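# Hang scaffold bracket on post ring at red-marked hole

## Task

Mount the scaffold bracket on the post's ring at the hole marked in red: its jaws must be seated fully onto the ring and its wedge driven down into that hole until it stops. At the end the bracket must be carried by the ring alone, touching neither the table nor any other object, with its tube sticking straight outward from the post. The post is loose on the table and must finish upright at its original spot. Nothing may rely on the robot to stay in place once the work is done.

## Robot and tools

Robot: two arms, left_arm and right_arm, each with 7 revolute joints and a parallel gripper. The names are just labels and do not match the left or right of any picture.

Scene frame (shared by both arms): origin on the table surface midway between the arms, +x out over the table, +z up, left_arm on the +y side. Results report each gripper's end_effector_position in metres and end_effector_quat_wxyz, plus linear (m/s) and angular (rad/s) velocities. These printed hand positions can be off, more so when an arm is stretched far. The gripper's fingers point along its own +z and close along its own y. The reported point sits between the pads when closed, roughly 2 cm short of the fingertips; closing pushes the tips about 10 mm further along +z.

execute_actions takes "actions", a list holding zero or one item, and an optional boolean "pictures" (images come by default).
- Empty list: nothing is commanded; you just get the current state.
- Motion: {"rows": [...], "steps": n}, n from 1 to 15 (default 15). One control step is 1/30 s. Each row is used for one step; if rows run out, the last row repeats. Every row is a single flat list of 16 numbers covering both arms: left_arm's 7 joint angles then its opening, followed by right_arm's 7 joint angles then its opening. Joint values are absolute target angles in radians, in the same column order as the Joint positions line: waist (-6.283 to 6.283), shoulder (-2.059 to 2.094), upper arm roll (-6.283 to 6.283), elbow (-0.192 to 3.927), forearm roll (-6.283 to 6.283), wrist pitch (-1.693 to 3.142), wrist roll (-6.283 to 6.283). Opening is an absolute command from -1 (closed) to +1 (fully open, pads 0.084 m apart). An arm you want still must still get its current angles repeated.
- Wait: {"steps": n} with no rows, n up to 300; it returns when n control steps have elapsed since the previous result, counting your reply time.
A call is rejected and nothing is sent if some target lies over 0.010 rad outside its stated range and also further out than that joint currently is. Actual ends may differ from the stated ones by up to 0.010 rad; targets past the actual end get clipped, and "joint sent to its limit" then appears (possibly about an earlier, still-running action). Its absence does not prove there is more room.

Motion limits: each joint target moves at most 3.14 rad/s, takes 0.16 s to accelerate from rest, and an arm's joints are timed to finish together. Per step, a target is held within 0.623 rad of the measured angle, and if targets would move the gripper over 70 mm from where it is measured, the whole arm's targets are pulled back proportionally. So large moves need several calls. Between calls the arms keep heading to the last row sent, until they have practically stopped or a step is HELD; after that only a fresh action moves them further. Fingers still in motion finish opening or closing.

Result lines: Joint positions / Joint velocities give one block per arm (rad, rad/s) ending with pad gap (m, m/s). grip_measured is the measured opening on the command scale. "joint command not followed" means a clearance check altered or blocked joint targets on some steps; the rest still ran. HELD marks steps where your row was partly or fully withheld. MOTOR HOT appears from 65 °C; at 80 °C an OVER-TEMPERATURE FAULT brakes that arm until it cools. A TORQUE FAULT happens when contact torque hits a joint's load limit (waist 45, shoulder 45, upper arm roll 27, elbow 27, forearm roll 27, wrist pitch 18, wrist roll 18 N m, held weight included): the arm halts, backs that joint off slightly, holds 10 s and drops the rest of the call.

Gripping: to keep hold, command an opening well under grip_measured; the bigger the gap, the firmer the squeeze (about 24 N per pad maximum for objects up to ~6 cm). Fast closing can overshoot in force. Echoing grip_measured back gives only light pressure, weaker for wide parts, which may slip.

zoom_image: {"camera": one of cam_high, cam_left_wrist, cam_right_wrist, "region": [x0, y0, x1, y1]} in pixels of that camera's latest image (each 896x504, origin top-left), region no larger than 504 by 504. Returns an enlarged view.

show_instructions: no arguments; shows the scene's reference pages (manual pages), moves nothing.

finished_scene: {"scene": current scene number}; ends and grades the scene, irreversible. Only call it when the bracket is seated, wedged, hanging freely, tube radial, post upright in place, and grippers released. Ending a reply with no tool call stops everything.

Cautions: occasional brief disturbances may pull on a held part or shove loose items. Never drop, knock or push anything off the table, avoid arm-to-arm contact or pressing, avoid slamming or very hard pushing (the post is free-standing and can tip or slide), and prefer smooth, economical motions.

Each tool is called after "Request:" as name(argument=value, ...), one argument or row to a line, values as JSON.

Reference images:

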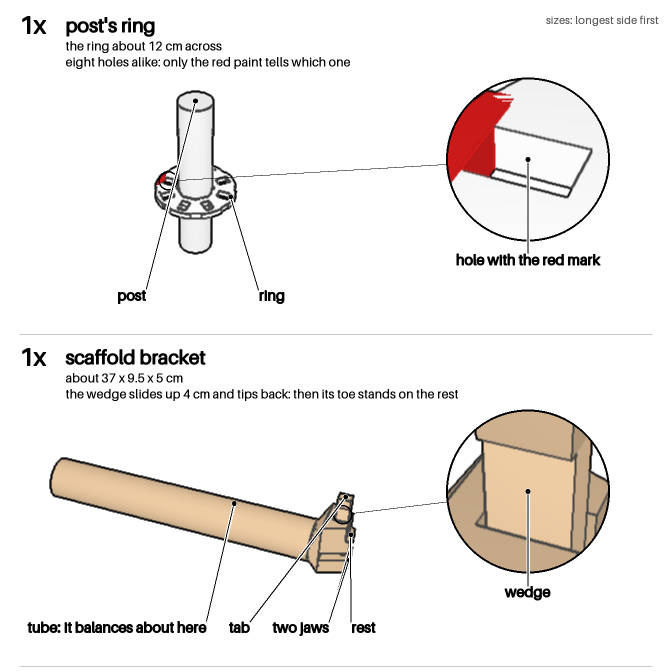

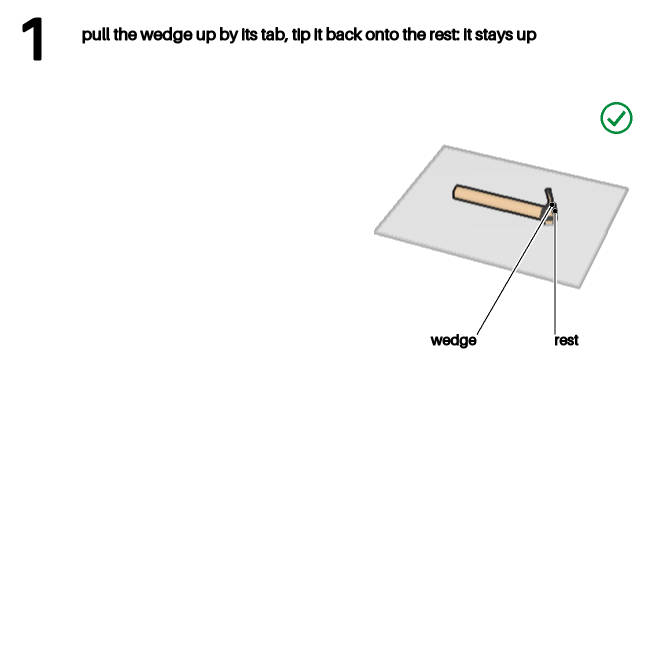

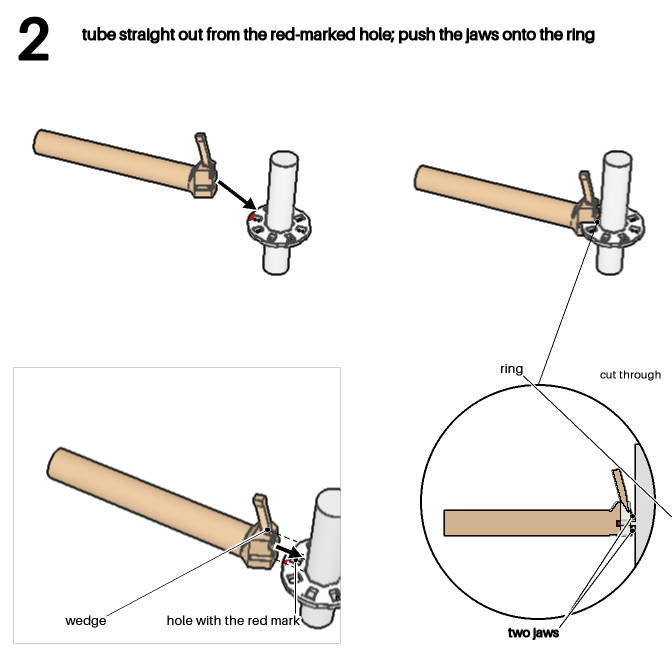

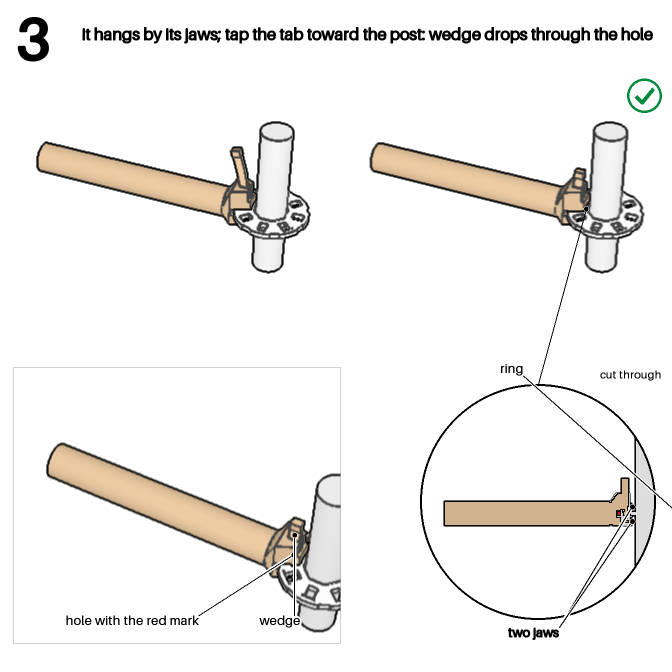

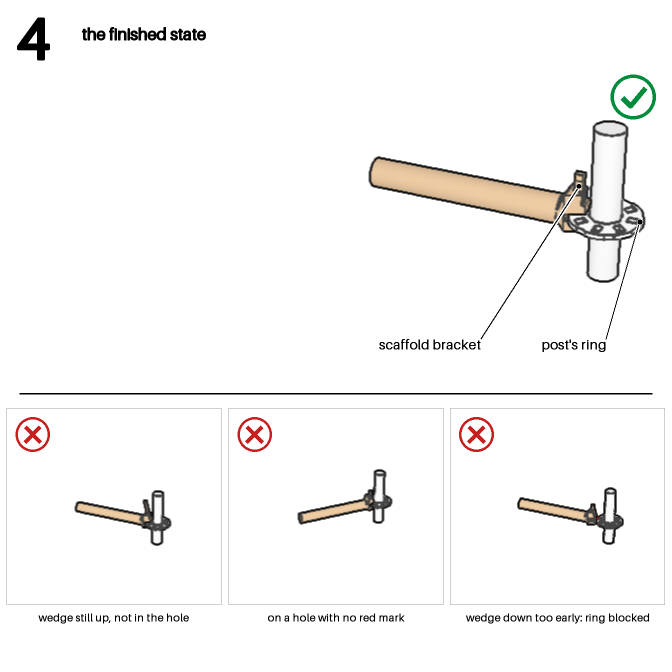

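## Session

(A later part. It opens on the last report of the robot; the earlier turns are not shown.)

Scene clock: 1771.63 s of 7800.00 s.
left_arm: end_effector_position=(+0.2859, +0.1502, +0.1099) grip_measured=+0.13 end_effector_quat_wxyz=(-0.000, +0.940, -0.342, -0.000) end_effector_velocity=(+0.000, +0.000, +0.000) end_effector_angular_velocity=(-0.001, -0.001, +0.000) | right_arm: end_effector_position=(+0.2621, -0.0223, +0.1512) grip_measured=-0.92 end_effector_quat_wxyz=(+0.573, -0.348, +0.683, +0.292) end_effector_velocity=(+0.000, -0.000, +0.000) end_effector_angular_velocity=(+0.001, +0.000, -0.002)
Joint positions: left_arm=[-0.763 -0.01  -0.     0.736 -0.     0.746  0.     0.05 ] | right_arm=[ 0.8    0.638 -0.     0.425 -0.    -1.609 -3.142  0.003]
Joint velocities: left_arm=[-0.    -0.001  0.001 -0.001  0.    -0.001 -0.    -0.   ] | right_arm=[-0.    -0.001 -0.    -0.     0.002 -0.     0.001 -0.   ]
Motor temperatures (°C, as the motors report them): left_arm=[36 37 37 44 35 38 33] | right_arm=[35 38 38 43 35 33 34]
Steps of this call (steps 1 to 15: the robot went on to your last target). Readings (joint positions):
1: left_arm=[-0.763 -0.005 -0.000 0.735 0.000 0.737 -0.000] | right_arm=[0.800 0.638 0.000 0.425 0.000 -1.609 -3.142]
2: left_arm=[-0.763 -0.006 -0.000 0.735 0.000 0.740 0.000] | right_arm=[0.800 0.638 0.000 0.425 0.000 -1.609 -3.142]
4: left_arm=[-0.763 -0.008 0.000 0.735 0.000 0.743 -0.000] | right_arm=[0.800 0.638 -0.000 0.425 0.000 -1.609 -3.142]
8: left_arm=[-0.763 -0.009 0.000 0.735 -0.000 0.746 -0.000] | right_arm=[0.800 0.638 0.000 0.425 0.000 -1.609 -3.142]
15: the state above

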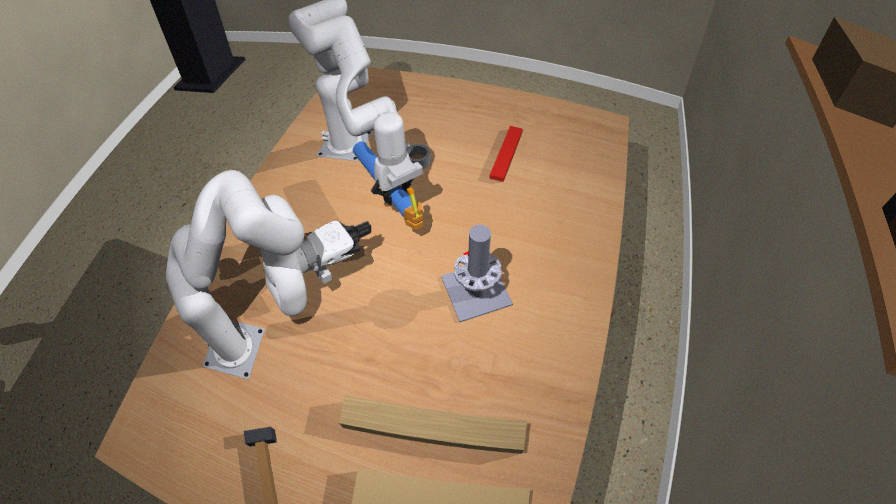

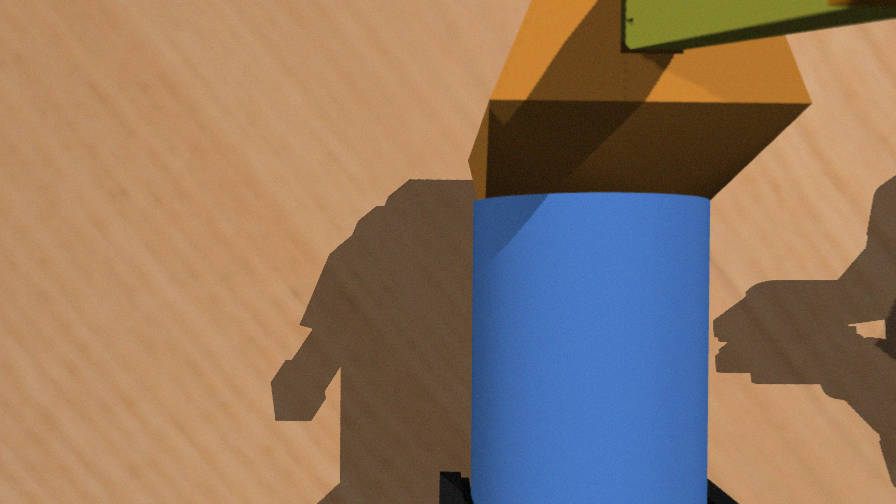

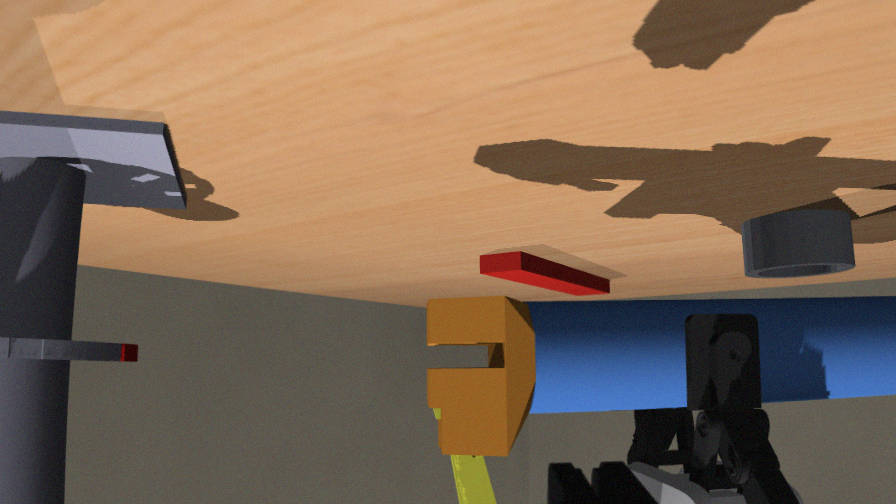

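Request:
execute_actions(
  actions=[
    {"rows": [[-0.7626,-0.0087,0,0.7376,0,0.7463,0.0009,-1,0.799,0.6376,0,0.4248,0,-1.609,-3.1416,-0.9],[-0.7614,-0.0055,0,0.7418,0,0.7473,0.0035,-1,0.797,0.6376,0,0.4248,0,-1.609,-3.1416,-0.9],[-0.7594,-0.0003,0,0.7488,0,0.7491,0.0078,-1,0.793,0.6376,0,0.4248,0,-1.609,-3.1416,-0.9],[-0.7567,0.0069,0,0.7585,0,0.7516,0.0138,-1,0.787,0.6376,0,0.4248,0,-1.609,-3.1416,-0.9],[-0.7532,0.016,0,0.7707,0,0.7548,0.0214,-1,0.78,0.6376,0,0.4248,0,-1.609,-3.1416,-0.9],[-0.7491,0.0269,0,0.7854,0,0.7585,0.0305,-1,0.771,0.6376,0,0.4248,0,-1.609,-3.1416,-0.9],[-0.7443,0.0395,0,0.8024,0,0.7629,0.0411,-1,0.761,0.6376,0,0.4248,0,-1.609,-3.1416,-0.9],[-0.7389,0.0537,0,0.8215,0,0.7678,0.0529,-1,0.75,0.6376,0,0.4248,0,-1.609,-3.1416,-0.9],[-0.733,0.0693,0,0.8425,0,0.7731,0.0659,-1,0.738,0.6376,0,0.4248,0,-1.609,-3.1416,-0.9],[-0.7266,0.0862,0,0.8651,0,0.779,0.08,-1,0.725,0.6376,0,0.4248,0,-1.609,-3.1416,-0.9],[-0.7198,0.104,0,0.8891,0,0.7851,0.0949,-1,0.711,0.6376,0,0.4248,0,-1.609,-3.1416,-0.9],[-0.7127,0.1228,0,0.9143,0,0.7916,0.1105,-1,0.696,0.6376,0,0.4248,0,-1.609,-3.1416,-0.9],[-0.7053,0.1421,0,0.9404,0,0.7983,0.1266,-1,0.681,0.6376,0,0.4248,0,-1.609,-3.1416,-0.9],[-0.6978,0.1619,0,0.967,0,0.8051,0.1432,-1,0.666,0.6376,0,0.4248,0,-1.609,-3.1416,-0.9],[-0.6902,0.182,0,0.994,0,0.812,0.1599,-1,0.65,0.6376,0,0.4248,0,-1.609,-3.1416,-0.9]], "steps": 15},
  ],
  pictures=false,
)

Request:
execute_actions(
  actions=[
    {"rows": [[-0.6825,0.2021,0,1.021,0,0.8189,0.1766,-1,0.634,0.6376,0,0.4248,0,-1.609,-3.1416,-0.9],[-0.675,0.2219,0,1.0476,0,0.8257,0.1932,-1,0.619,0.6376,0,0.4248,0,-1.609,-3.1416,-0.9],[-0.6676,0.2412,0,1.0737,0,0.8324,0.2093,-1,0.604,0.6376,0,0.4248,0,-1.609,-3.1416,-0.9],[-0.6605,0.26,0,1.0989,0,0.8389,0.2249,-1,0.589,0.6376,0,0.4248,0,-1.609,-3.1416,-0.9],[-0.6537,0.2779,0,1.1229,0,0.8451,0.2399,-1,0.575,0.6376,0,0.4248,0,-1.609,-3.1416,-0.9],[-0.6473,0.2947,0,1.1455,0,0.8509,0.2539,-1,0.562,0.6376,0,0.4248,0,-1.609,-3.1416,-0.9],[-0.6414,0.3103,0,1.1665,0,0.8562,0.2669,-1,0.55,0.6376,0,0.4248,0,-1.609,-3.1416,-0.9],[-0.636,0.3245,0,1.1856,0,0.8611,0.2787,-1,0.539,0.6376,0,0.4248,0,-1.609,-3.1416,-0.9],[-0.6312,0.3371,0,1.2026,0,0.8655,0.2893,-1,0.529,0.6376,0,0.4248,0,-1.609,-3.1416,-0.9],[-0.6271,0.348,0,1.2173,0,0.8692,0.2984,-1,0.52,0.6376,0,0.4248,0,-1.609,-3.1416,-0.9],[-0.6236,0.3571,0,1.2295,0,0.8724,0.306,-1,0.513,0.6376,0,0.4248,0,-1.609,-3.1416,-0.9],[-0.6209,0.3643,0,1.2392,0,0.8749,0.312,-1,0.507,0.6376,0,0.4248,0,-1.609,-3.1416,-0.9],[-0.6189,0.3695,0,1.2462,0,0.8767,0.3163,-1,0.503,0.6376,0,0.4248,0,-1.609,-3.1416,-0.9],[-0.6177,0.3727,0,1.2504,0,0.8777,0.3189,-1,0.501,0.6376,0,0.4248,0,-1.609,-3.1416,-0.9],[-0.6173,0.3737,0,1.2518,0,0.8781,0.3198,-1,0.5,0.6376,0,0.4248,0,-1.609,-3.1416,-0.9]], "steps": 15},
  ],
  pictures=false,
)

Request:
execute_actions(
  actions=[
    {"steps": 15},
  ],
)

Scene clock: 1891.30 s of 7800.00 s.
left_arm: end_effector_position=(+0.3337, +0.1385, +0.1143) grip_measured=+0.13 end_effector_quat_wxyz=(+0.000, +0.929, -0.369, +0.000) end_effector_velocity=(+0.204, -0.038, +0.008) end_effector_angular_velocity=(-0.000, -0.000, -0.237) | right_arm: end_effector_position=(+0.2998, -0.0528, +0.1512) grip_measured=-0.92 end_effector_quat_wxyz=(+0.587, -0.313, +0.699, +0.262) end_effector_velocity=(+0.151, -0.135, -0.000) end_effector_angular_velocity=(-0.001, +0.000, -0.422)
Joint positions: left_arm=[-0.716  0.115 -0.     0.904 -0.     0.789  0.104  0.05 ] | right_arm=[ 0.699  0.638 -0.     0.425  0.    -1.609 -3.142  0.003]
Joint velocities: left_arm=[ 0.202  0.531  0.001  0.712 -0.     0.18   0.439 -0.   ] | right_arm=[-0.42   0.001 -0.002  0.    -0.     0.     0.001 -0.   ]
Motor temperatures (°C, as the motors report them): left_arm=[36 38 37 49 35 39 33] | right_arm=[35 39 38 42 35 33 34]
Steps of this call (steps 1 to 15: the robot went on to your last target; steps 16 to 90: nothing new was sent; then 116.17 s passed at rest; steps 91 to 105: all 15 steps of this action). Readings (joint positions):
91: left_arm=[-0.763 -0.010 -0.000 0.736 -0.000 0.746 0.000] | right_arm=[0.800 0.638 0.000 0.425 -0.000 -1.609 -3.142]
92: left_arm=[-0.763 -0.009 -0.000 0.737 -0.000 0.746 0.000] | right_arm=[0.800 0.638 0.000 0.425 -0.000 -1.609 -3.142]
94: left_arm=[-0.762 -0.006 -0.000 0.741 -0.000 0.748 0.003] | right_arm=[0.797 0.638 0.000 0.425 -0.000 -1.609 -3.142]
98: left_arm=[-0.753 0.018 -0.000 0.773 -0.000 0.756 0.023] | right_arm=[0.778 0.638 0.000 0.425 -0.000 -1.609 -3.142]
105: the state above

Scene clock: 1891.80 s of 7800.00 s.
left_arm: end_effector_position=(+0.4257, +0.1314, +0.1105) grip_measured=+0.13 end_effector_quat_wxyz=(-0.000, +0.908, -0.419, -0.000) end_effector_velocity=(+0.075, +0.002, -0.009) end_effector_angular_velocity=(+0.001, +0.001, -0.093) | right_arm: end_effector_position=(+0.3608, -0.1186, +0.1512) grip_measured=-0.92 end_effector_quat_wxyz=(+0.609, -0.246, +0.725, +0.206) end_effector_velocity=(+0.043, -0.056, -0.000) end_effector_angular_velocity=(+0.000, +0.000, -0.146)
Joint positions: left_arm=[-0.623  0.357  0.001  1.228  0.     0.872  0.305  0.05 ] | right_arm=[ 0.513  0.638 -0.     0.425  0.    -1.609 -3.142  0.003]
Joint velocities: left_arm=[ 0.077  0.203 -0.     0.272  0.     0.071  0.169 -0.   ] | right_arm=[-0.148  0.     0.     0.    -0.001 -0.    -0.     0.   ]
Motor temperatures (°C, as the motors report them): left_arm=[36 38 37 49 35 39 33] | right_arm=[35 39 38 42 35 33 34]
Steps of this call (steps 1 to 15: all 15 steps of this action). Readings (joint positions):
1: left_arm=[-0.709 0.133 0.000 0.929 0.000 0.795 0.119] | right_arm=[0.685 0.638 -0.000 0.425 0.000 -1.609 -3.142]
2: left_arm=[-0.702 0.152 0.000 0.954 0.000 0.801 0.135] | right_arm=[0.670 0.638 -0.000 0.425 0.000 -1.609 -3.142]
4: left_arm=[-0.687 0.190 0.000 1.005 0.000 0.814 0.166] | right_arm=[0.640 0.638 -0.000 0.425 0.000 -1.609 -3.142]
8: left_arm=[-0.658 0.266 0.000 1.106 0.000 0.840 0.229] | right_arm=[0.582 0.638 -0.000 0.425 0.000 -1.609 -3.142]
15: the state above

Scene clock: 1892.30 s of 7800.00 s.
left_arm: end_effector_position=(+0.4318, +0.1309, +0.1101) grip_measured=+0.13 end_effector_quat_wxyz=(-0.000, +0.906, -0.423, -0.000) end_effector_velocity=(+0.001, +0.000, +0.000) end_effector_angular_velocity=(-0.000, -0.001, +0.000) | right_arm: end_effector_position=(+0.3643, -0.1232, +0.1512) grip_measured=-0.92 end_effector_quat_wxyz=(+0.610, -0.242, +0.727, +0.203) end_effector_velocity=(+0.001, -0.001, -0.000) end_effector_angular_velocity=(-0.000, +0.000, -0.004)
Joint positions: left_arm=[-0.617  0.373  0.     1.252 -0.     0.878  0.32   0.05 ] | right_arm=[ 0.5    0.638  0.     0.425 -0.    -1.609 -3.142  0.003]
Joint velocities: left_arm=[0.001 0.002 0.    0.002 0.    0.    0.001 0.   ] | right_arm=[-0.001  0.001 -0.001  0.     0.002  0.     0.001  0.   ]
Motor temperatures (°C, as the motors report them): left_arm=[36 38 37 49 35 39 33] | right_arm=[35 39 38 42 35 33 34]
Steps of this call (steps 1 to 15: the robot went on to your last target). Readings (joint positions):
1: left_arm=[-0.621 0.362 0.001 1.236 0.000 0.874 0.310] | right_arm=[0.509 0.638 -0.000 0.425 0.000 -1.609 -3.142]
2: left_arm=[-0.620 0.366 0.001 1.241 0.000 0.875 0.313] | right_arm=[0.506 0.638 -0.000 0.425 0.000 -1.609 -3.142]
4: left_arm=[-0.619 0.370 0.000 1.246 0.000 0.877 0.317] | right_arm=[0.503 0.638 0.000 0.425 -0.000 -1.609 -3.142]
8: left_arm=[-0.618 0.373 -0.001 1.250 -0.000 0.878 0.319] | right_arm=[0.501 0.638 0.000 0.425 -0.000 -1.609 -3.142]
15: the state above

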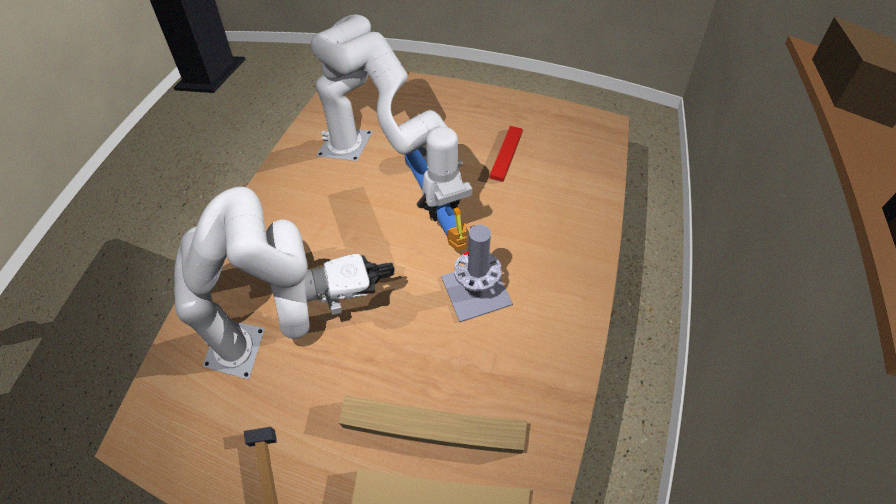

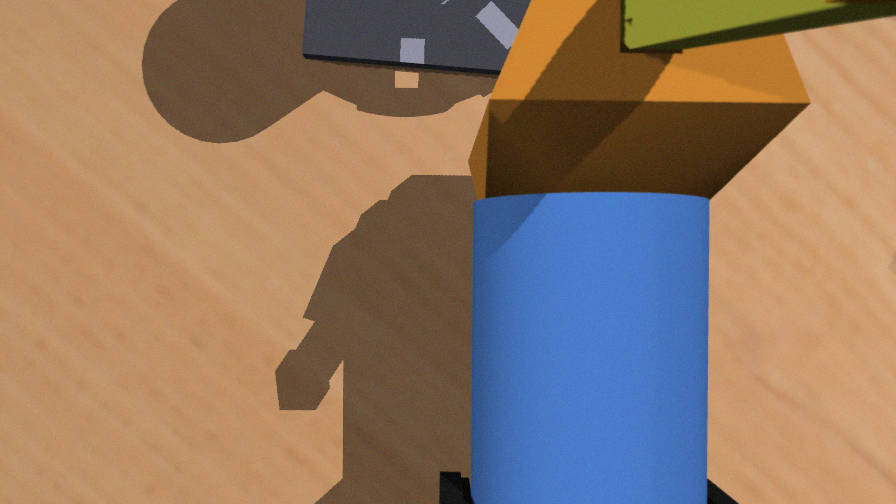

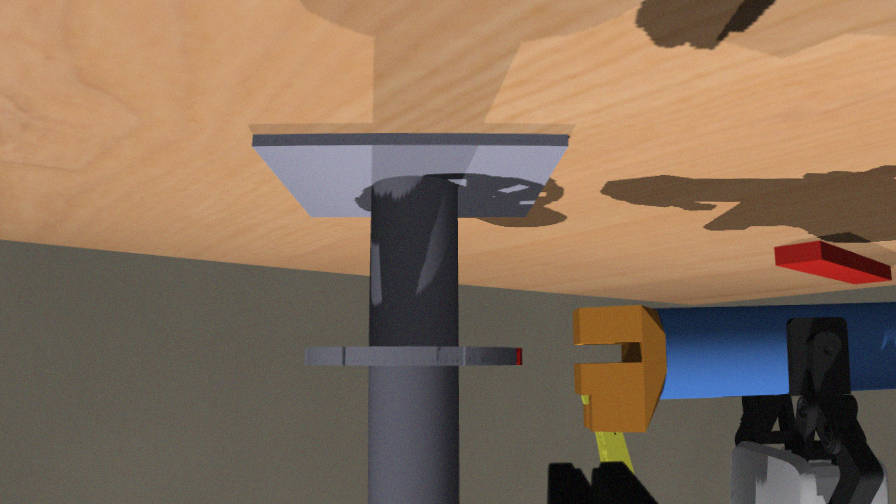

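Request:
zoom_image(
  camera="cam_right_wrist",
  region=[440, 280, 720, 440],
)

Request:
zoom_image(
  camera="cam_left_wrist",
  region=[260, 0, 540, 240],
)

Region (440, 280, 720, 440) of cam_right_wrist's 896x504 image, scaled by 1.800, with more detail than that image has; it fills the top 288 rows of this view, and the rest is white.

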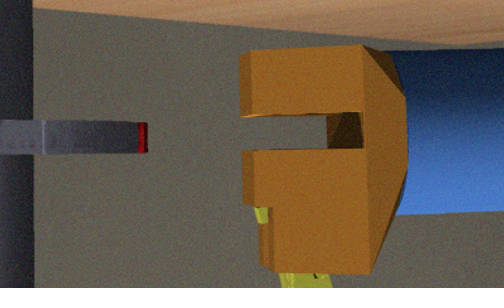

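Region (260, 0, 540, 240) of cam_left_wrist's 896x504 image, scaled by 1.800, with more detail than that image has; it fills the top 432 rows of this view, and the rest is white.

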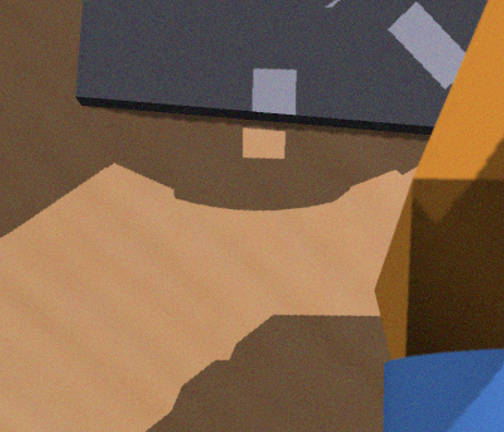

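Request:
execute_actions(
  actions=[
    {"rows": [[-0.6174,0.3744,0,1.2529,0,0.8785,0.3197,-1,0.5,0.6376,0,0.4248,0,-1.609,-3.1416,-0.9],[-0.6175,0.3765,0,1.2563,0,0.8798,0.3196,-1,0.5,0.6376,0,0.4248,0,-1.609,-3.1416,-0.9],[-0.6178,0.3798,0,1.2617,0,0.8819,0.3193,-1,0.5,0.6376,0,0.4248,0,-1.609,-3.1416,-0.9],[-0.6182,0.3843,0,1.269,0,0.8847,0.3189,-1,0.5,0.6376,0,0.4248,0,-1.609,-3.1416,-0.9],[-0.6187,0.3897,0,1.2778,0,0.8881,0.3184,-1,0.5,0.6376,0,0.4248,0,-1.609,-3.1416,-0.9],[-0.6193,0.3958,0,1.2878,0,0.892,0.3178,-1,0.5,0.6376,0,0.4248,0,-1.609,-3.1416,-0.9],[-0.6199,0.4024,0,1.2984,0,0.896,0.3172,-1,0.5,0.6376,0,0.4248,0,-1.609,-3.1416,-0.9],[-0.6204,0.409,0,1.3093,0,0.9003,0.3167,-1,0.5,0.6376,0,0.4248,0,-1.609,-3.1416,-0.9],[-0.621,0.4156,0,1.3199,0,0.9043,0.3161,-1,0.5,0.6376,0,0.4248,0,-1.609,-3.1416,-0.9],[-0.6216,0.4217,0,1.3299,0,0.9082,0.3155,-1,0.5,0.6376,0,0.4248,0,-1.609,-3.1416,-0.9],[-0.6221,0.4271,0,1.3387,0,0.9116,0.315,-1,0.5,0.6376,0,0.4248,0,-1.609,-3.1416,-0.9],[-0.6225,0.4316,0,1.346,0,0.9144,0.3146,-1,0.5,0.6376,0,0.4248,0,-1.609,-3.1416,-0.9],[-0.6228,0.4349,0,1.3514,0,0.9165,0.3143,-1,0.5,0.6376,0,0.4248,0,-1.609,-3.1416,-0.9],[-0.6229,0.437,0,1.3548,0,0.9178,0.3142,-1,0.5,0.6376,0,0.4248,0,-1.609,-3.1416,-0.9],[-0.623,0.4377,0,1.3559,0,0.9182,0.3141,-1,0.5,0.6376,0,0.4248,0,-1.609,-3.1416,-0.9]], "steps": 15},
  ],
  pictures=false,
)

Request:
execute_actions(
  actions=[
    {"steps": 15},
  ],
)

Request:
zoom_image(
  camera="cam_right_wrist",
  region=[470, 310, 650, 410],
)

Request:
zoom_image(
  camera="cam_left_wrist",
  region=[260, 0, 540, 280],
)

Scene clock: 1962.33 s of 7800.00 s.
left_arm: end_effector_position=(+0.4467, +0.1183, +0.1121) grip_measured=+0.13 end_effector_quat_wxyz=(+0.000, +0.906, -0.423, +0.000) end_effector_velocity=(+0.027, -0.024, +0.002) end_effector_angular_velocity=(-0.000, +0.001, -0.001) | right_arm: end_effector_position=(+0.3644, -0.1233, +0.1512) grip_measured=-0.92 end_effector_quat_wxyz=(+0.610, -0.242, +0.727, +0.203) end_effector_velocity=(-0.000, +0.000, -0.000) end_effector_angular_velocity=(-0.002, -0.000, +0.000)
Joint positions: left_arm=[-0.622  0.429 -0.     1.341 -0.     0.912  0.315  0.05 ] | right_arm=[ 0.5    0.638  0.     0.425 -0.    -1.609 -3.142  0.003]
Joint velocities: left_arm=[-0.009  0.108 -0.002  0.173  0.     0.066 -0.009  0.   ] | right_arm=[ 0.001  0.001  0.    -0.     0.001 -0.    -0.001 -0.   ]
Motor temperatures (°C, as the motors report them): left_arm=[36 39 37 50 35 39 33] | right_arm=[35 39 38 42 35 33 34]
Steps of this call (steps 1 to 15: the robot went on to your last target; steps 16 to 90: nothing new was sent; then 66.53 s passed at rest; steps 91 to 105: all 15 steps of this action). Readings (joint positions):
91: left_arm=[-0.617 0.374 0.000 1.252 0.000 0.878 0.320] | right_arm=[0.500 0.638 0.000 0.425 -0.000 -1.609 -3.142]
92: left_arm=[-0.617 0.374 0.000 1.252 0.000 0.878 0.320] | right_arm=[0.500 0.638 -0.000 0.425 0.000 -1.609 -3.142]
94: left_arm=[-0.617 0.376 0.000 1.256 0.000 0.880 0.320] | right_arm=[0.500 0.638 -0.000 0.425 0.000 -1.609 -3.142]
98: left_arm=[-0.619 0.391 0.000 1.279 0.000 0.889 0.318] | right_arm=[0.500 0.638 -0.000 0.425 -0.000 -1.609 -3.142]
105: the state above

Scene clock: 1962.83 s of 7800.00 s.
left_arm: end_effector_position=(+0.4489, +0.1166, +0.1122) grip_measured=+0.13 end_effector_quat_wxyz=(+0.000, +0.906, -0.423, -0.000) end_effector_velocity=(-0.000, -0.001, -0.000) end_effector_angular_velocity=(-0.000, +0.001, -0.000) | right_arm: end_effector_position=(+0.3644, -0.1233, +0.1512) grip_measured=-0.92 end_effector_quat_wxyz=(+0.610, -0.242, +0.727, +0.203) end_effector_velocity=(-0.000, -0.000, -0.000) end_effector_angular_velocity=(-0.002, -0.000, -0.000)
Joint positions: left_arm=[-0.623  0.438 -0.     1.356 -0.     0.918  0.314  0.05 ] | right_arm=[ 0.5    0.638  0.     0.425 -0.    -1.609 -3.142  0.003]
Joint velocities: left_arm=[-0.     0.001 -0.001  0.    -0.001 -0.    -0.    -0.   ] | right_arm=[ 0.     0.001 -0.    -0.     0.    -0.    -0.002 -0.   ]
Motor temperatures (°C, as the motors report them): left_arm=[36 39 37 50 35 39 33] | right_arm=[35 39 38 42 35 33 34]
Steps of this call (steps 1 to 15: the robot went on to your last target). Readings (joint positions):
1: left_arm=[-0.623 0.432 -0.000 1.346 -0.000 0.914 0.315] | right_arm=[0.500 0.638 0.000 0.425 -0.000 -1.609 -3.142]
2: left_arm=[-0.623 0.434 -0.000 1.350 -0.000 0.915 0.314] | right_arm=[0.500 0.638 0.000 0.425 -0.000 -1.609 -3.142]
4: left_arm=[-0.623 0.436 -0.000 1.353 -0.000 0.917 0.314] | right_arm=[0.500 0.638 -0.000 0.425 0.000 -1.609 -3.142]
8: left_arm=[-0.623 0.437 0.000 1.355 0.000 0.918 0.314] | right_arm=[0.500 0.638 -0.000 0.425 0.000 -1.609 -3.142]
15: the state above

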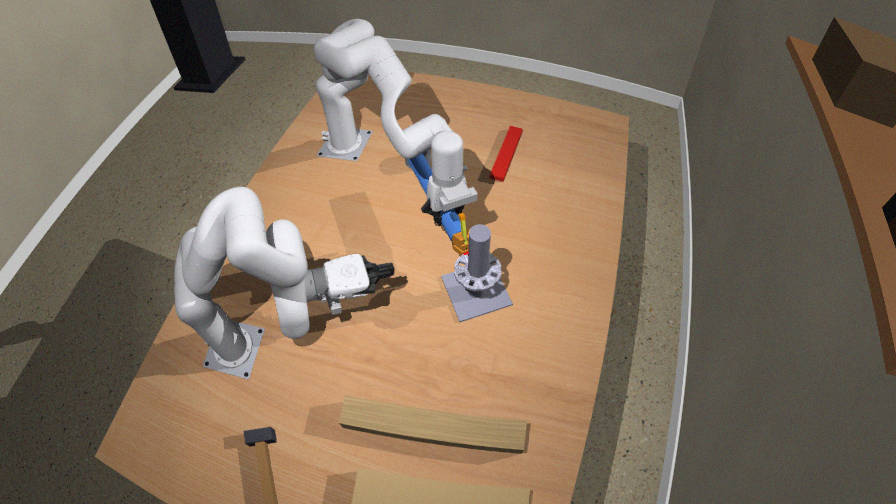

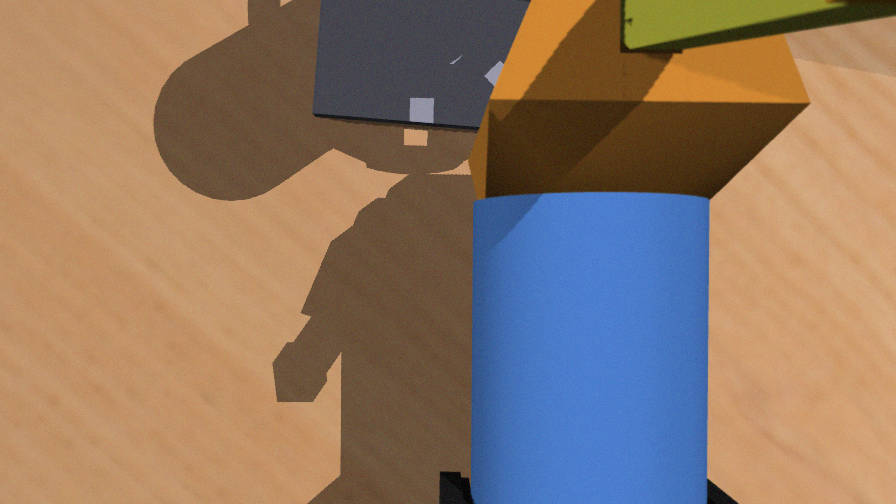

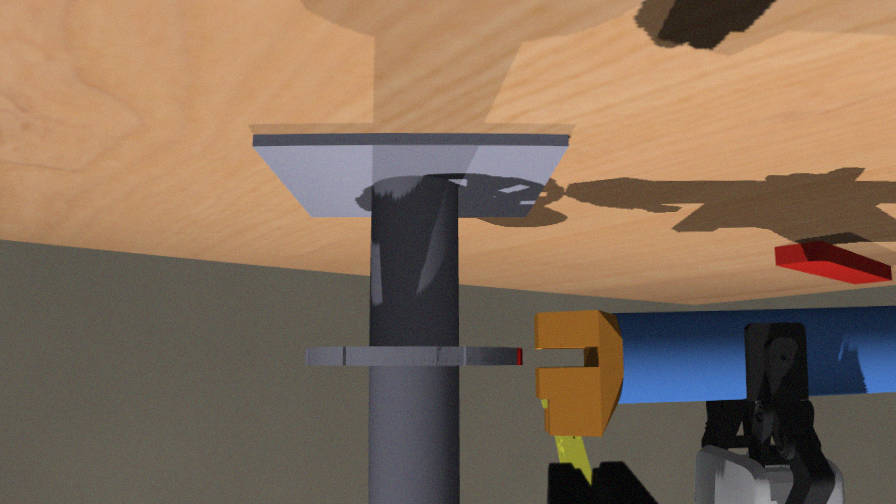

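Region (470, 310, 650, 410) of cam_right_wrist's 896x504 image, scaled by 2.800, with more detail than that image has.

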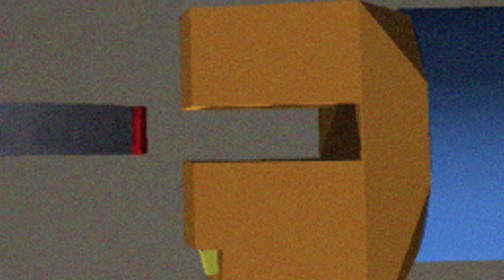

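Region (260, 0, 540, 280) of cam_left_wrist's 896x504 image, scaled by 1.800, with more detail than that image has.

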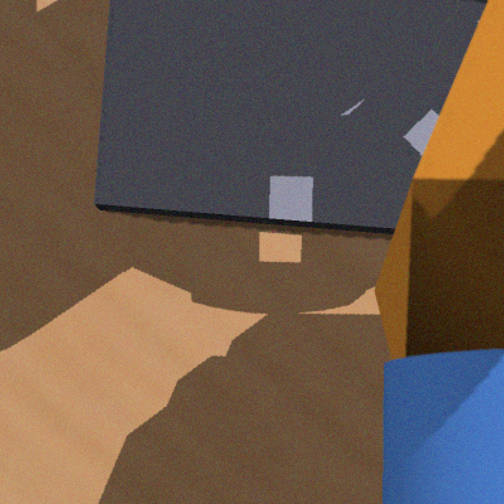

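Request:
execute_actions(
  actions=[
    {"rows": [[-0.623,0.4386,0,1.3553,0,0.9168,0.3141,-1,0.5,0.6376,0,0.4248,0,-1.609,-3.1416,-0.9],[-0.623,0.4386,0,1.3553,0,0.9168,0.3141,-1,0.5,0.6376,0,0.4248,0,-1.609,-3.1416,-0.9],[-0.6233,0.4402,0,1.3578,0,0.9177,0.3138,-1,0.5,0.6376,0,0.4248,0,-1.609,-3.1416,-0.9],[-0.6239,0.4435,0,1.3629,0,0.9195,0.3132,-1,0.5,0.6376,0,0.4248,0,-1.609,-3.1416,-0.9],[-0.6246,0.4478,0,1.3696,0,0.9219,0.3125,-1,0.5,0.6376,0,0.4248,0,-1.609,-3.1416,-0.9],[-0.6255,0.4526,0,1.3772,0,0.9246,0.3116,-1,0.5,0.6376,0,0.4248,0,-1.609,-3.1416,-0.9],[-0.6263,0.4575,0,1.3847,0,0.9273,0.3108,-1,0.5,0.6376,0,0.4248,0,-1.609,-3.1416,-0.9],[-0.6272,0.4624,0,1.3923,0,0.93,0.3099,-1,0.5,0.6376,0,0.4248,0,-1.609,-3.1416,-0.9],[-0.628,0.4672,0,1.3999,0,0.9327,0.3091,-1,0.5,0.6376,0,0.4248,0,-1.609,-3.1416,-0.9],[-0.6289,0.4721,0,1.4074,0,0.9354,0.3082,-1,0.5,0.6376,0,0.4248,0,-1.609,-3.1416,-0.9],[-0.6298,0.4769,0,1.415,0,0.9381,0.3073,-1,0.5,0.6376,0,0.4248,0,-1.609,-3.1416,-0.9],[-0.6306,0.4818,0,1.4225,0,0.9408,0.3065,-1,0.5,0.6376,0,0.4248,0,-1.609,-3.1416,-0.9],[-0.6314,0.4861,0,1.4293,0,0.9432,0.3057,-1,0.5,0.6376,0,0.4248,0,-1.609,-3.1416,-0.9],[-0.632,0.4899,0,1.4352,0,0.9453,0.3051,-1,0.5,0.6376,0,0.4248,0,-1.609,-3.1416,-0.9],[-0.6325,0.4926,0,1.4394,0,0.9468,0.3046,-1,0.5,0.6376,0,0.4248,0,-1.609,-3.1416,-0.9]], "steps": 15},
  ],
  pictures=false,
)

Request:
execute_actions(
  actions=[
    {"steps": 15},
  ],
)

Request:
zoom_image(
  camera="cam_right_wrist",
  region=[440, 310, 620, 410],
)

Scene clock: 1999.90 s of 7800.00 s.
left_arm: end_effector_position=(+0.4579, +0.1056, +0.1117) grip_measured=+0.13 end_effector_quat_wxyz=(+0.000, +0.906, -0.423, +0.000) end_effector_velocity=(+0.026, -0.032, -0.002) end_effector_angular_velocity=(+0.001, +0.002, -0.000) | right_arm: end_effector_position=(+0.3644, -0.1233, +0.1512) grip_measured=-0.92 end_effector_quat_wxyz=(+0.610, -0.242, +0.727, +0.203) end_effector_velocity=(-0.000, +0.000, +0.000) end_effector_angular_velocity=(-0.001, -0.001, +0.001)
Joint positions: left_arm=[-0.631  0.48  -0.     1.421 -0.     0.94   0.307  0.05 ] | right_arm=[ 0.5    0.638  0.     0.425 -0.    -1.609 -3.142  0.003]
Joint velocities: left_arm=[-0.022  0.128 -0.     0.195 -0.     0.069 -0.021 -0.   ] | right_arm=[ 0.001  0.     0.    -0.    -0.    -0.    -0.002 -0.   ]
Motor temperatures (°C, as the motors report them): left_arm=[36 39 37 50 35 39 33] | right_arm=[35 39 38 42 35 33 34]
Steps of this call (steps 1 to 15: the robot went on to your last target; steps 16 to 90: nothing new was sent; then 33.57 s passed at rest; steps 91 to 105: all 15 steps of this action). Readings (joint positions):
91: left_arm=[-0.623 0.438 0.000 1.356 0.000 0.918 0.314] | right_arm=[0.500 0.638 -0.000 0.425 0.000 -1.609 -3.142]
92: left_arm=[-0.623 0.438 -0.000 1.356 0.000 0.918 0.314] | right_arm=[0.500 0.638 0.000 0.425 -0.000 -1.609 -3.142]
94: left_arm=[-0.623 0.439 0.000 1.356 0.000 0.918 0.314] | right_arm=[0.500 0.638 0.000 0.425 -0.000 -1.609 -3.142]
98: left_arm=[-0.625 0.449 0.000 1.371 0.000 0.923 0.312] | right_arm=[0.500 0.638 -0.000 0.425 -0.000 -1.609 -3.142]
105: the state above

Scene clock: 2000.40 s of 7800.00 s.
left_arm: end_effector_position=(+0.4605, +0.1028, +0.1116) grip_measured=+0.13 end_effector_quat_wxyz=(-0.000, +0.906, -0.423, -0.000) end_effector_velocity=(-0.001, -0.001, -0.001) end_effector_angular_velocity=(+0.000, +0.002, -0.001) | right_arm: end_effector_position=(+0.3644, -0.1233, +0.1512) grip_measured=-0.92 end_effector_quat_wxyz=(+0.610, -0.242, +0.727, +0.203) end_effector_velocity=(+0.000, -0.000, +0.001) end_effector_angular_velocity=(-0.000, -0.002, -0.000)
Joint positions: left_arm=[-0.632  0.492 -0.     1.439 -0.     0.947  0.305  0.05 ] | right_arm=[ 0.5    0.638  0.     0.425  0.    -1.609 -3.142  0.003]
Joint velocities: left_arm=[-0.     0.001 -0.001 -0.001 -0.001  0.     0.001  0.   ] | right_arm=[ 0.001 -0.001 -0.     0.     0.001 -0.    -0.001  0.   ]
Motor temperatures (°C, as the motors report them): left_arm=[36 39 37 50 35 39 33] | right_arm=[35 39 38 42 35 33 34]
Steps of this call (steps 1 to 15: the robot went on to your last target). Readings (joint positions):
1: left_arm=[-0.631 0.484 -0.000 1.427 -0.000 0.942 0.306] | right_arm=[0.500 0.638 -0.000 0.425 -0.000 -1.609 -3.142]
2: left_arm=[-0.632 0.487 -0.000 1.431 -0.000 0.943 0.306] | right_arm=[0.500 0.638 0.000 0.425 -0.000 -1.609 -3.142]
4: left_arm=[-0.632 0.490 -0.000 1.436 -0.000 0.945 0.305] | right_arm=[0.500 0.638 0.000 0.425 -0.000 -1.609 -3.142]
8: left_arm=[-0.632 0.492 0.000 1.438 0.000 0.947 0.305] | right_arm=[0.500 0.638 0.000 0.425 -0.000 -1.609 -3.142]
15: the state above

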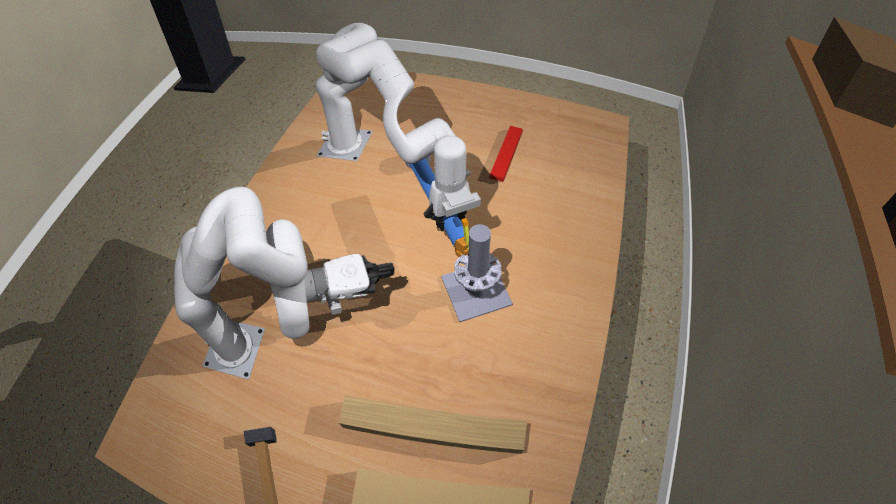

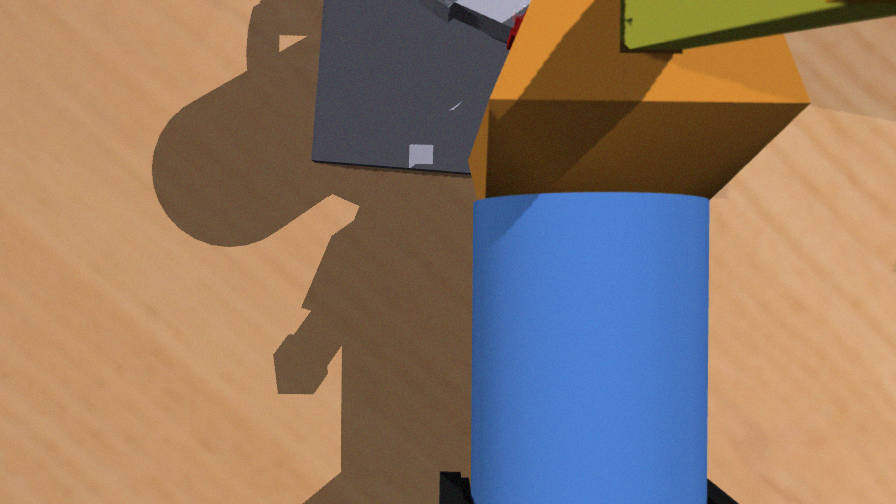

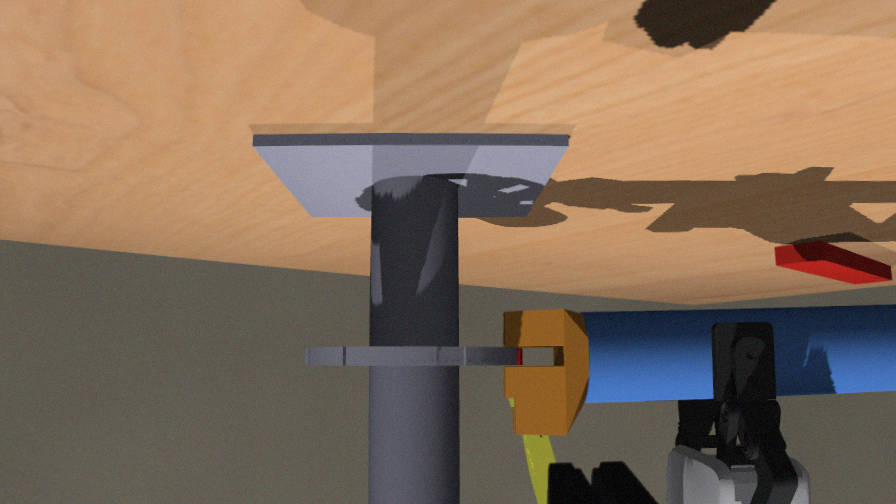

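Region (440, 310, 620, 410) of cam_right_wrist's 896x504 image, scaled by 2.800, with more detail than that image has.

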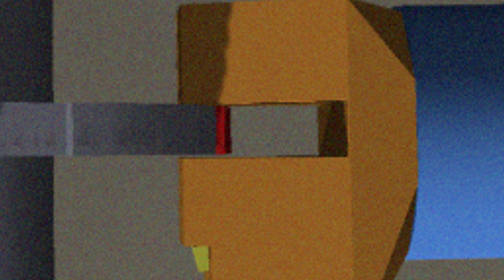

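Request:
execute_actions(
  actions=[
    {"rows": [[-0.6327,0.4937,0,1.4412,0,0.9475,0.3044,-1,0.5,0.6376,0,0.4248,0,-1.609,-3.1416,-0.9],[-0.6331,0.496,0,1.4449,0,0.9489,0.304,-1,0.5,0.6376,0,0.4248,0,-1.609,-3.1416,-0.9],[-0.6336,0.4995,0,1.4505,0,0.951,0.3035,-1,0.5,0.6376,0,0.4248,0,-1.609,-3.1416,-0.9],[-0.6342,0.5035,0,1.4569,0,0.9534,0.3029,-1,0.5,0.6376,0,0.4248,0,-1.609,-3.1416,-0.9],[-0.635,0.5081,0,1.4643,0,0.9562,0.3021,-1,0.5,0.6376,0,0.4248,0,-1.609,-3.1416,-0.9],[-0.6357,0.5127,0,1.4716,0,0.9589,0.3014,-1,0.5,0.6376,0,0.4248,0,-1.609,-3.1416,-0.9],[-0.6365,0.5173,0,1.479,0,0.9617,0.3006,-1,0.5,0.6376,0,0.4248,0,-1.609,-3.1416,-0.9],[-0.6372,0.5219,0,1.4864,0,0.9645,0.2999,-1,0.5,0.6376,0,0.4248,0,-1.609,-3.1416,-0.9],[-0.6379,0.5265,0,1.4937,0,0.9673,0.2992,-1,0.5,0.6376,0,0.4248,0,-1.609,-3.1416,-0.9],[-0.6387,0.5311,0,1.5011,0,0.97,0.2984,-1,0.5,0.6376,0,0.4248,0,-1.609,-3.1416,-0.9],[-0.6394,0.5357,0,1.5085,0,0.9728,0.2977,-1,0.5,0.6376,0,0.4248,0,-1.609,-3.1416,-0.9],[-0.6401,0.5402,0,1.5158,0,0.9756,0.297,-1,0.5,0.6376,0,0.4248,0,-1.609,-3.1416,-0.9],[-0.6408,0.5443,0,1.5223,0,0.978,0.2963,-1,0.5,0.6376,0,0.4248,0,-1.609,-3.1416,-0.9],[-0.6413,0.5477,0,1.5278,0,0.9801,0.2958,-1,0.5,0.6376,0,0.4248,0,-1.609,-3.1416,-0.9],[-0.6417,0.55,0,1.5315,0,0.9815,0.2954,-1,0.5,0.6376,0,0.4248,0,-1.609,-3.1416,-0.9]], "steps": 15},
  ],
  pictures=false,
)

Request:
execute_actions(
  actions=[
    {"steps": 15},
  ],
)

Request:
zoom_image(
  camera="cam_right_wrist",
  region=[440, 310, 620, 410],
)

Scene clock: 2047.10 s of 7800.00 s.
left_arm: end_effector_position=(+0.4701, +0.0912, +0.1119) grip_measured=+0.13 end_effector_quat_wxyz=(+0.000, +0.906, -0.423, +0.000) end_effector_velocity=(+0.025, -0.029, +0.000) end_effector_angular_velocity=(-0.001, -0.002, +0.001) | right_arm: end_effector_position=(+0.3644, -0.1233, +0.1512) grip_measured=-0.92 end_effector_quat_wxyz=(+0.610, -0.242, +0.727, +0.203) end_effector_velocity=(+0.000, +0.000, +0.000) end_effector_angular_velocity=(+0.001, -0.000, +0.000)
Joint positions: left_arm=[-0.64   0.539 -0.     1.514 -0.     0.975  0.297  0.05 ] | right_arm=[ 0.5    0.638 -0.     0.425  0.    -1.609 -3.142  0.003]
Joint velocities: left_arm=[-0.018  0.119  0.001  0.191 -0.     0.07  -0.019 -0.   ] | right_arm=[-0.    -0.001 -0.     0.    -0.     0.     0.     0.   ]
Motor temperatures (°C, as the motors report them): left_arm=[36 40 37 51 35 39 33] | right_arm=[35 39 38 42 35 33 34]
Steps of this call (steps 1 to 15: the robot went on to your last target; steps 16 to 90: nothing new was sent; then 43.20 s passed at rest; steps 91 to 105: all 15 steps of this action). Readings (joint positions):
91: left_arm=[-0.633 0.493 0.000 1.439 0.000 0.947 0.305] | right_arm=[0.500 0.638 0.000 0.425 -0.000 -1.609 -3.142]
92: left_arm=[-0.633 0.493 0.000 1.440 0.000 0.947 0.305] | right_arm=[0.500 0.638 0.000 0.425 -0.000 -1.609 -3.142]
94: left_arm=[-0.633 0.495 0.000 1.444 0.000 0.949 0.304] | right_arm=[0.500 0.638 -0.000 0.425 -0.000 -1.609 -3.142]
98: left_arm=[-0.635 0.509 0.000 1.465 0.000 0.956 0.302] | right_arm=[0.500 0.638 -0.000 0.425 -0.000 -1.609 -3.142]
105: the state above

Scene clock: 2047.60 s of 7800.00 s.
left_arm: end_effector_position=(+0.4723, +0.0887, +0.1119) grip_measured=+0.13 end_effector_quat_wxyz=(-0.000, +0.906, -0.423, -0.000) end_effector_velocity=(-0.000, -0.002, +0.001) end_effector_angular_velocity=(-0.002, -0.001, -0.001) | right_arm: end_effector_position=(+0.3644, -0.1233, +0.1512) grip_measured=-0.92 end_effector_quat_wxyz=(+0.610, -0.242, +0.727, +0.203) end_effector_velocity=(+0.000, +0.000, +0.001) end_effector_angular_velocity=(+0.001, -0.001, +0.000)
Joint positions: left_arm=[-0.642  0.55   0.     1.531 -0.     0.981  0.295  0.05 ] | right_arm=[ 0.5    0.638  0.     0.425 -0.    -1.609 -3.142  0.003]
Joint velocities: left_arm=[-0.001  0.001 -0.002  0.002  0.    -0.    -0.001 -0.   ] | right_arm=[ 0.    -0.001 -0.     0.    -0.    -0.     0.    -0.   ]
Motor temperatures (°C, as the motors report them): left_arm=[36 40 37 51 35 39 33] | right_arm=[35 39 38 42 35 33 34]
Steps of this call (steps 1 to 15: the robot went on to your last target). Readings (joint positions):
1: left_arm=[-0.641 0.543 -0.000 1.519 -0.000 0.977 0.297] | right_arm=[0.500 0.638 -0.000 0.425 -0.000 -1.609 -3.142]
2: left_arm=[-0.641 0.545 -0.000 1.524 -0.000 0.978 0.296] | right_arm=[0.500 0.638 0.000 0.425 -0.000 -1.609 -3.142]
4: left_arm=[-0.641 0.548 -0.000 1.528 -0.000 0.980 0.296] | right_arm=[0.500 0.638 0.000 0.425 -0.000 -1.609 -3.142]
8: left_arm=[-0.642 0.549 0.000 1.530 0.000 0.981 0.295] | right_arm=[0.500 0.638 -0.000 0.425 -0.000 -1.609 -3.142]
15: the state above

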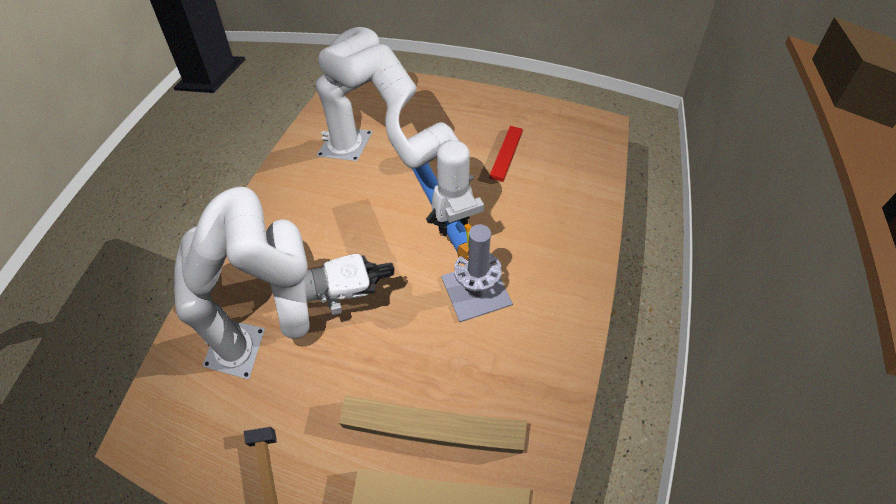

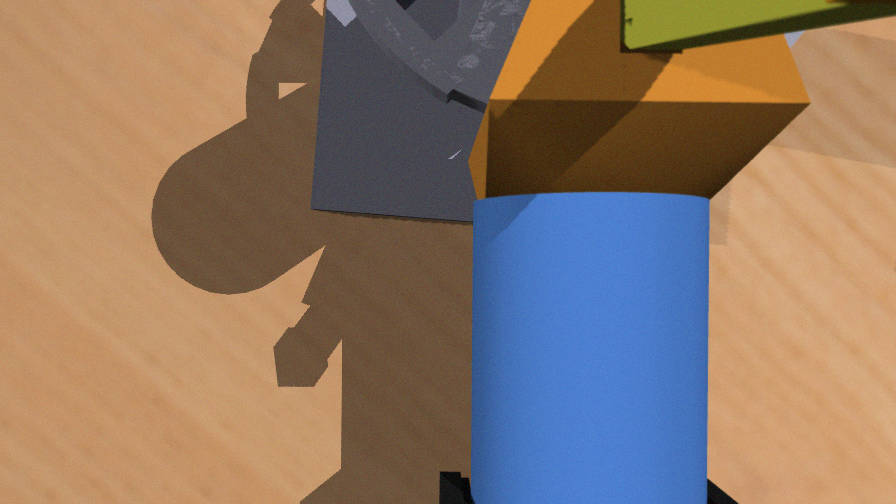

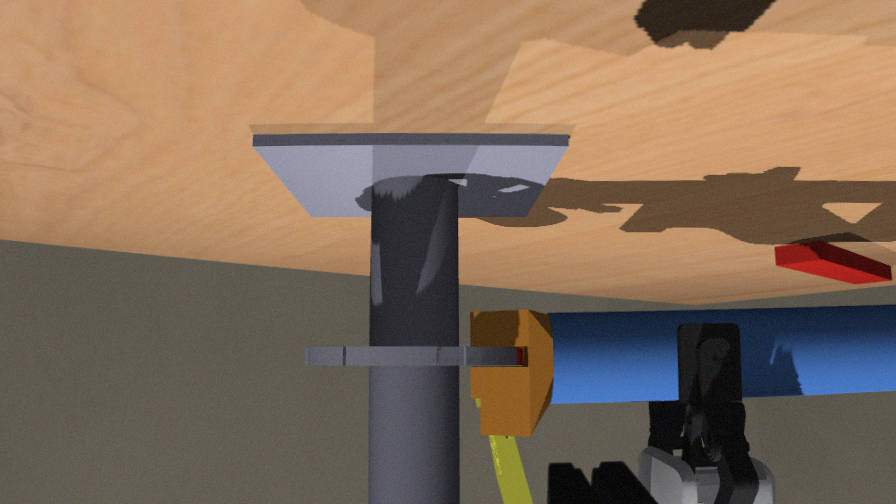

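Region (440, 310, 620, 410) of cam_right_wrist's 896x504 image, scaled by 2.800, with more detail than that image has.

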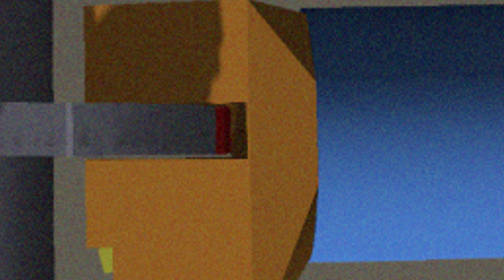

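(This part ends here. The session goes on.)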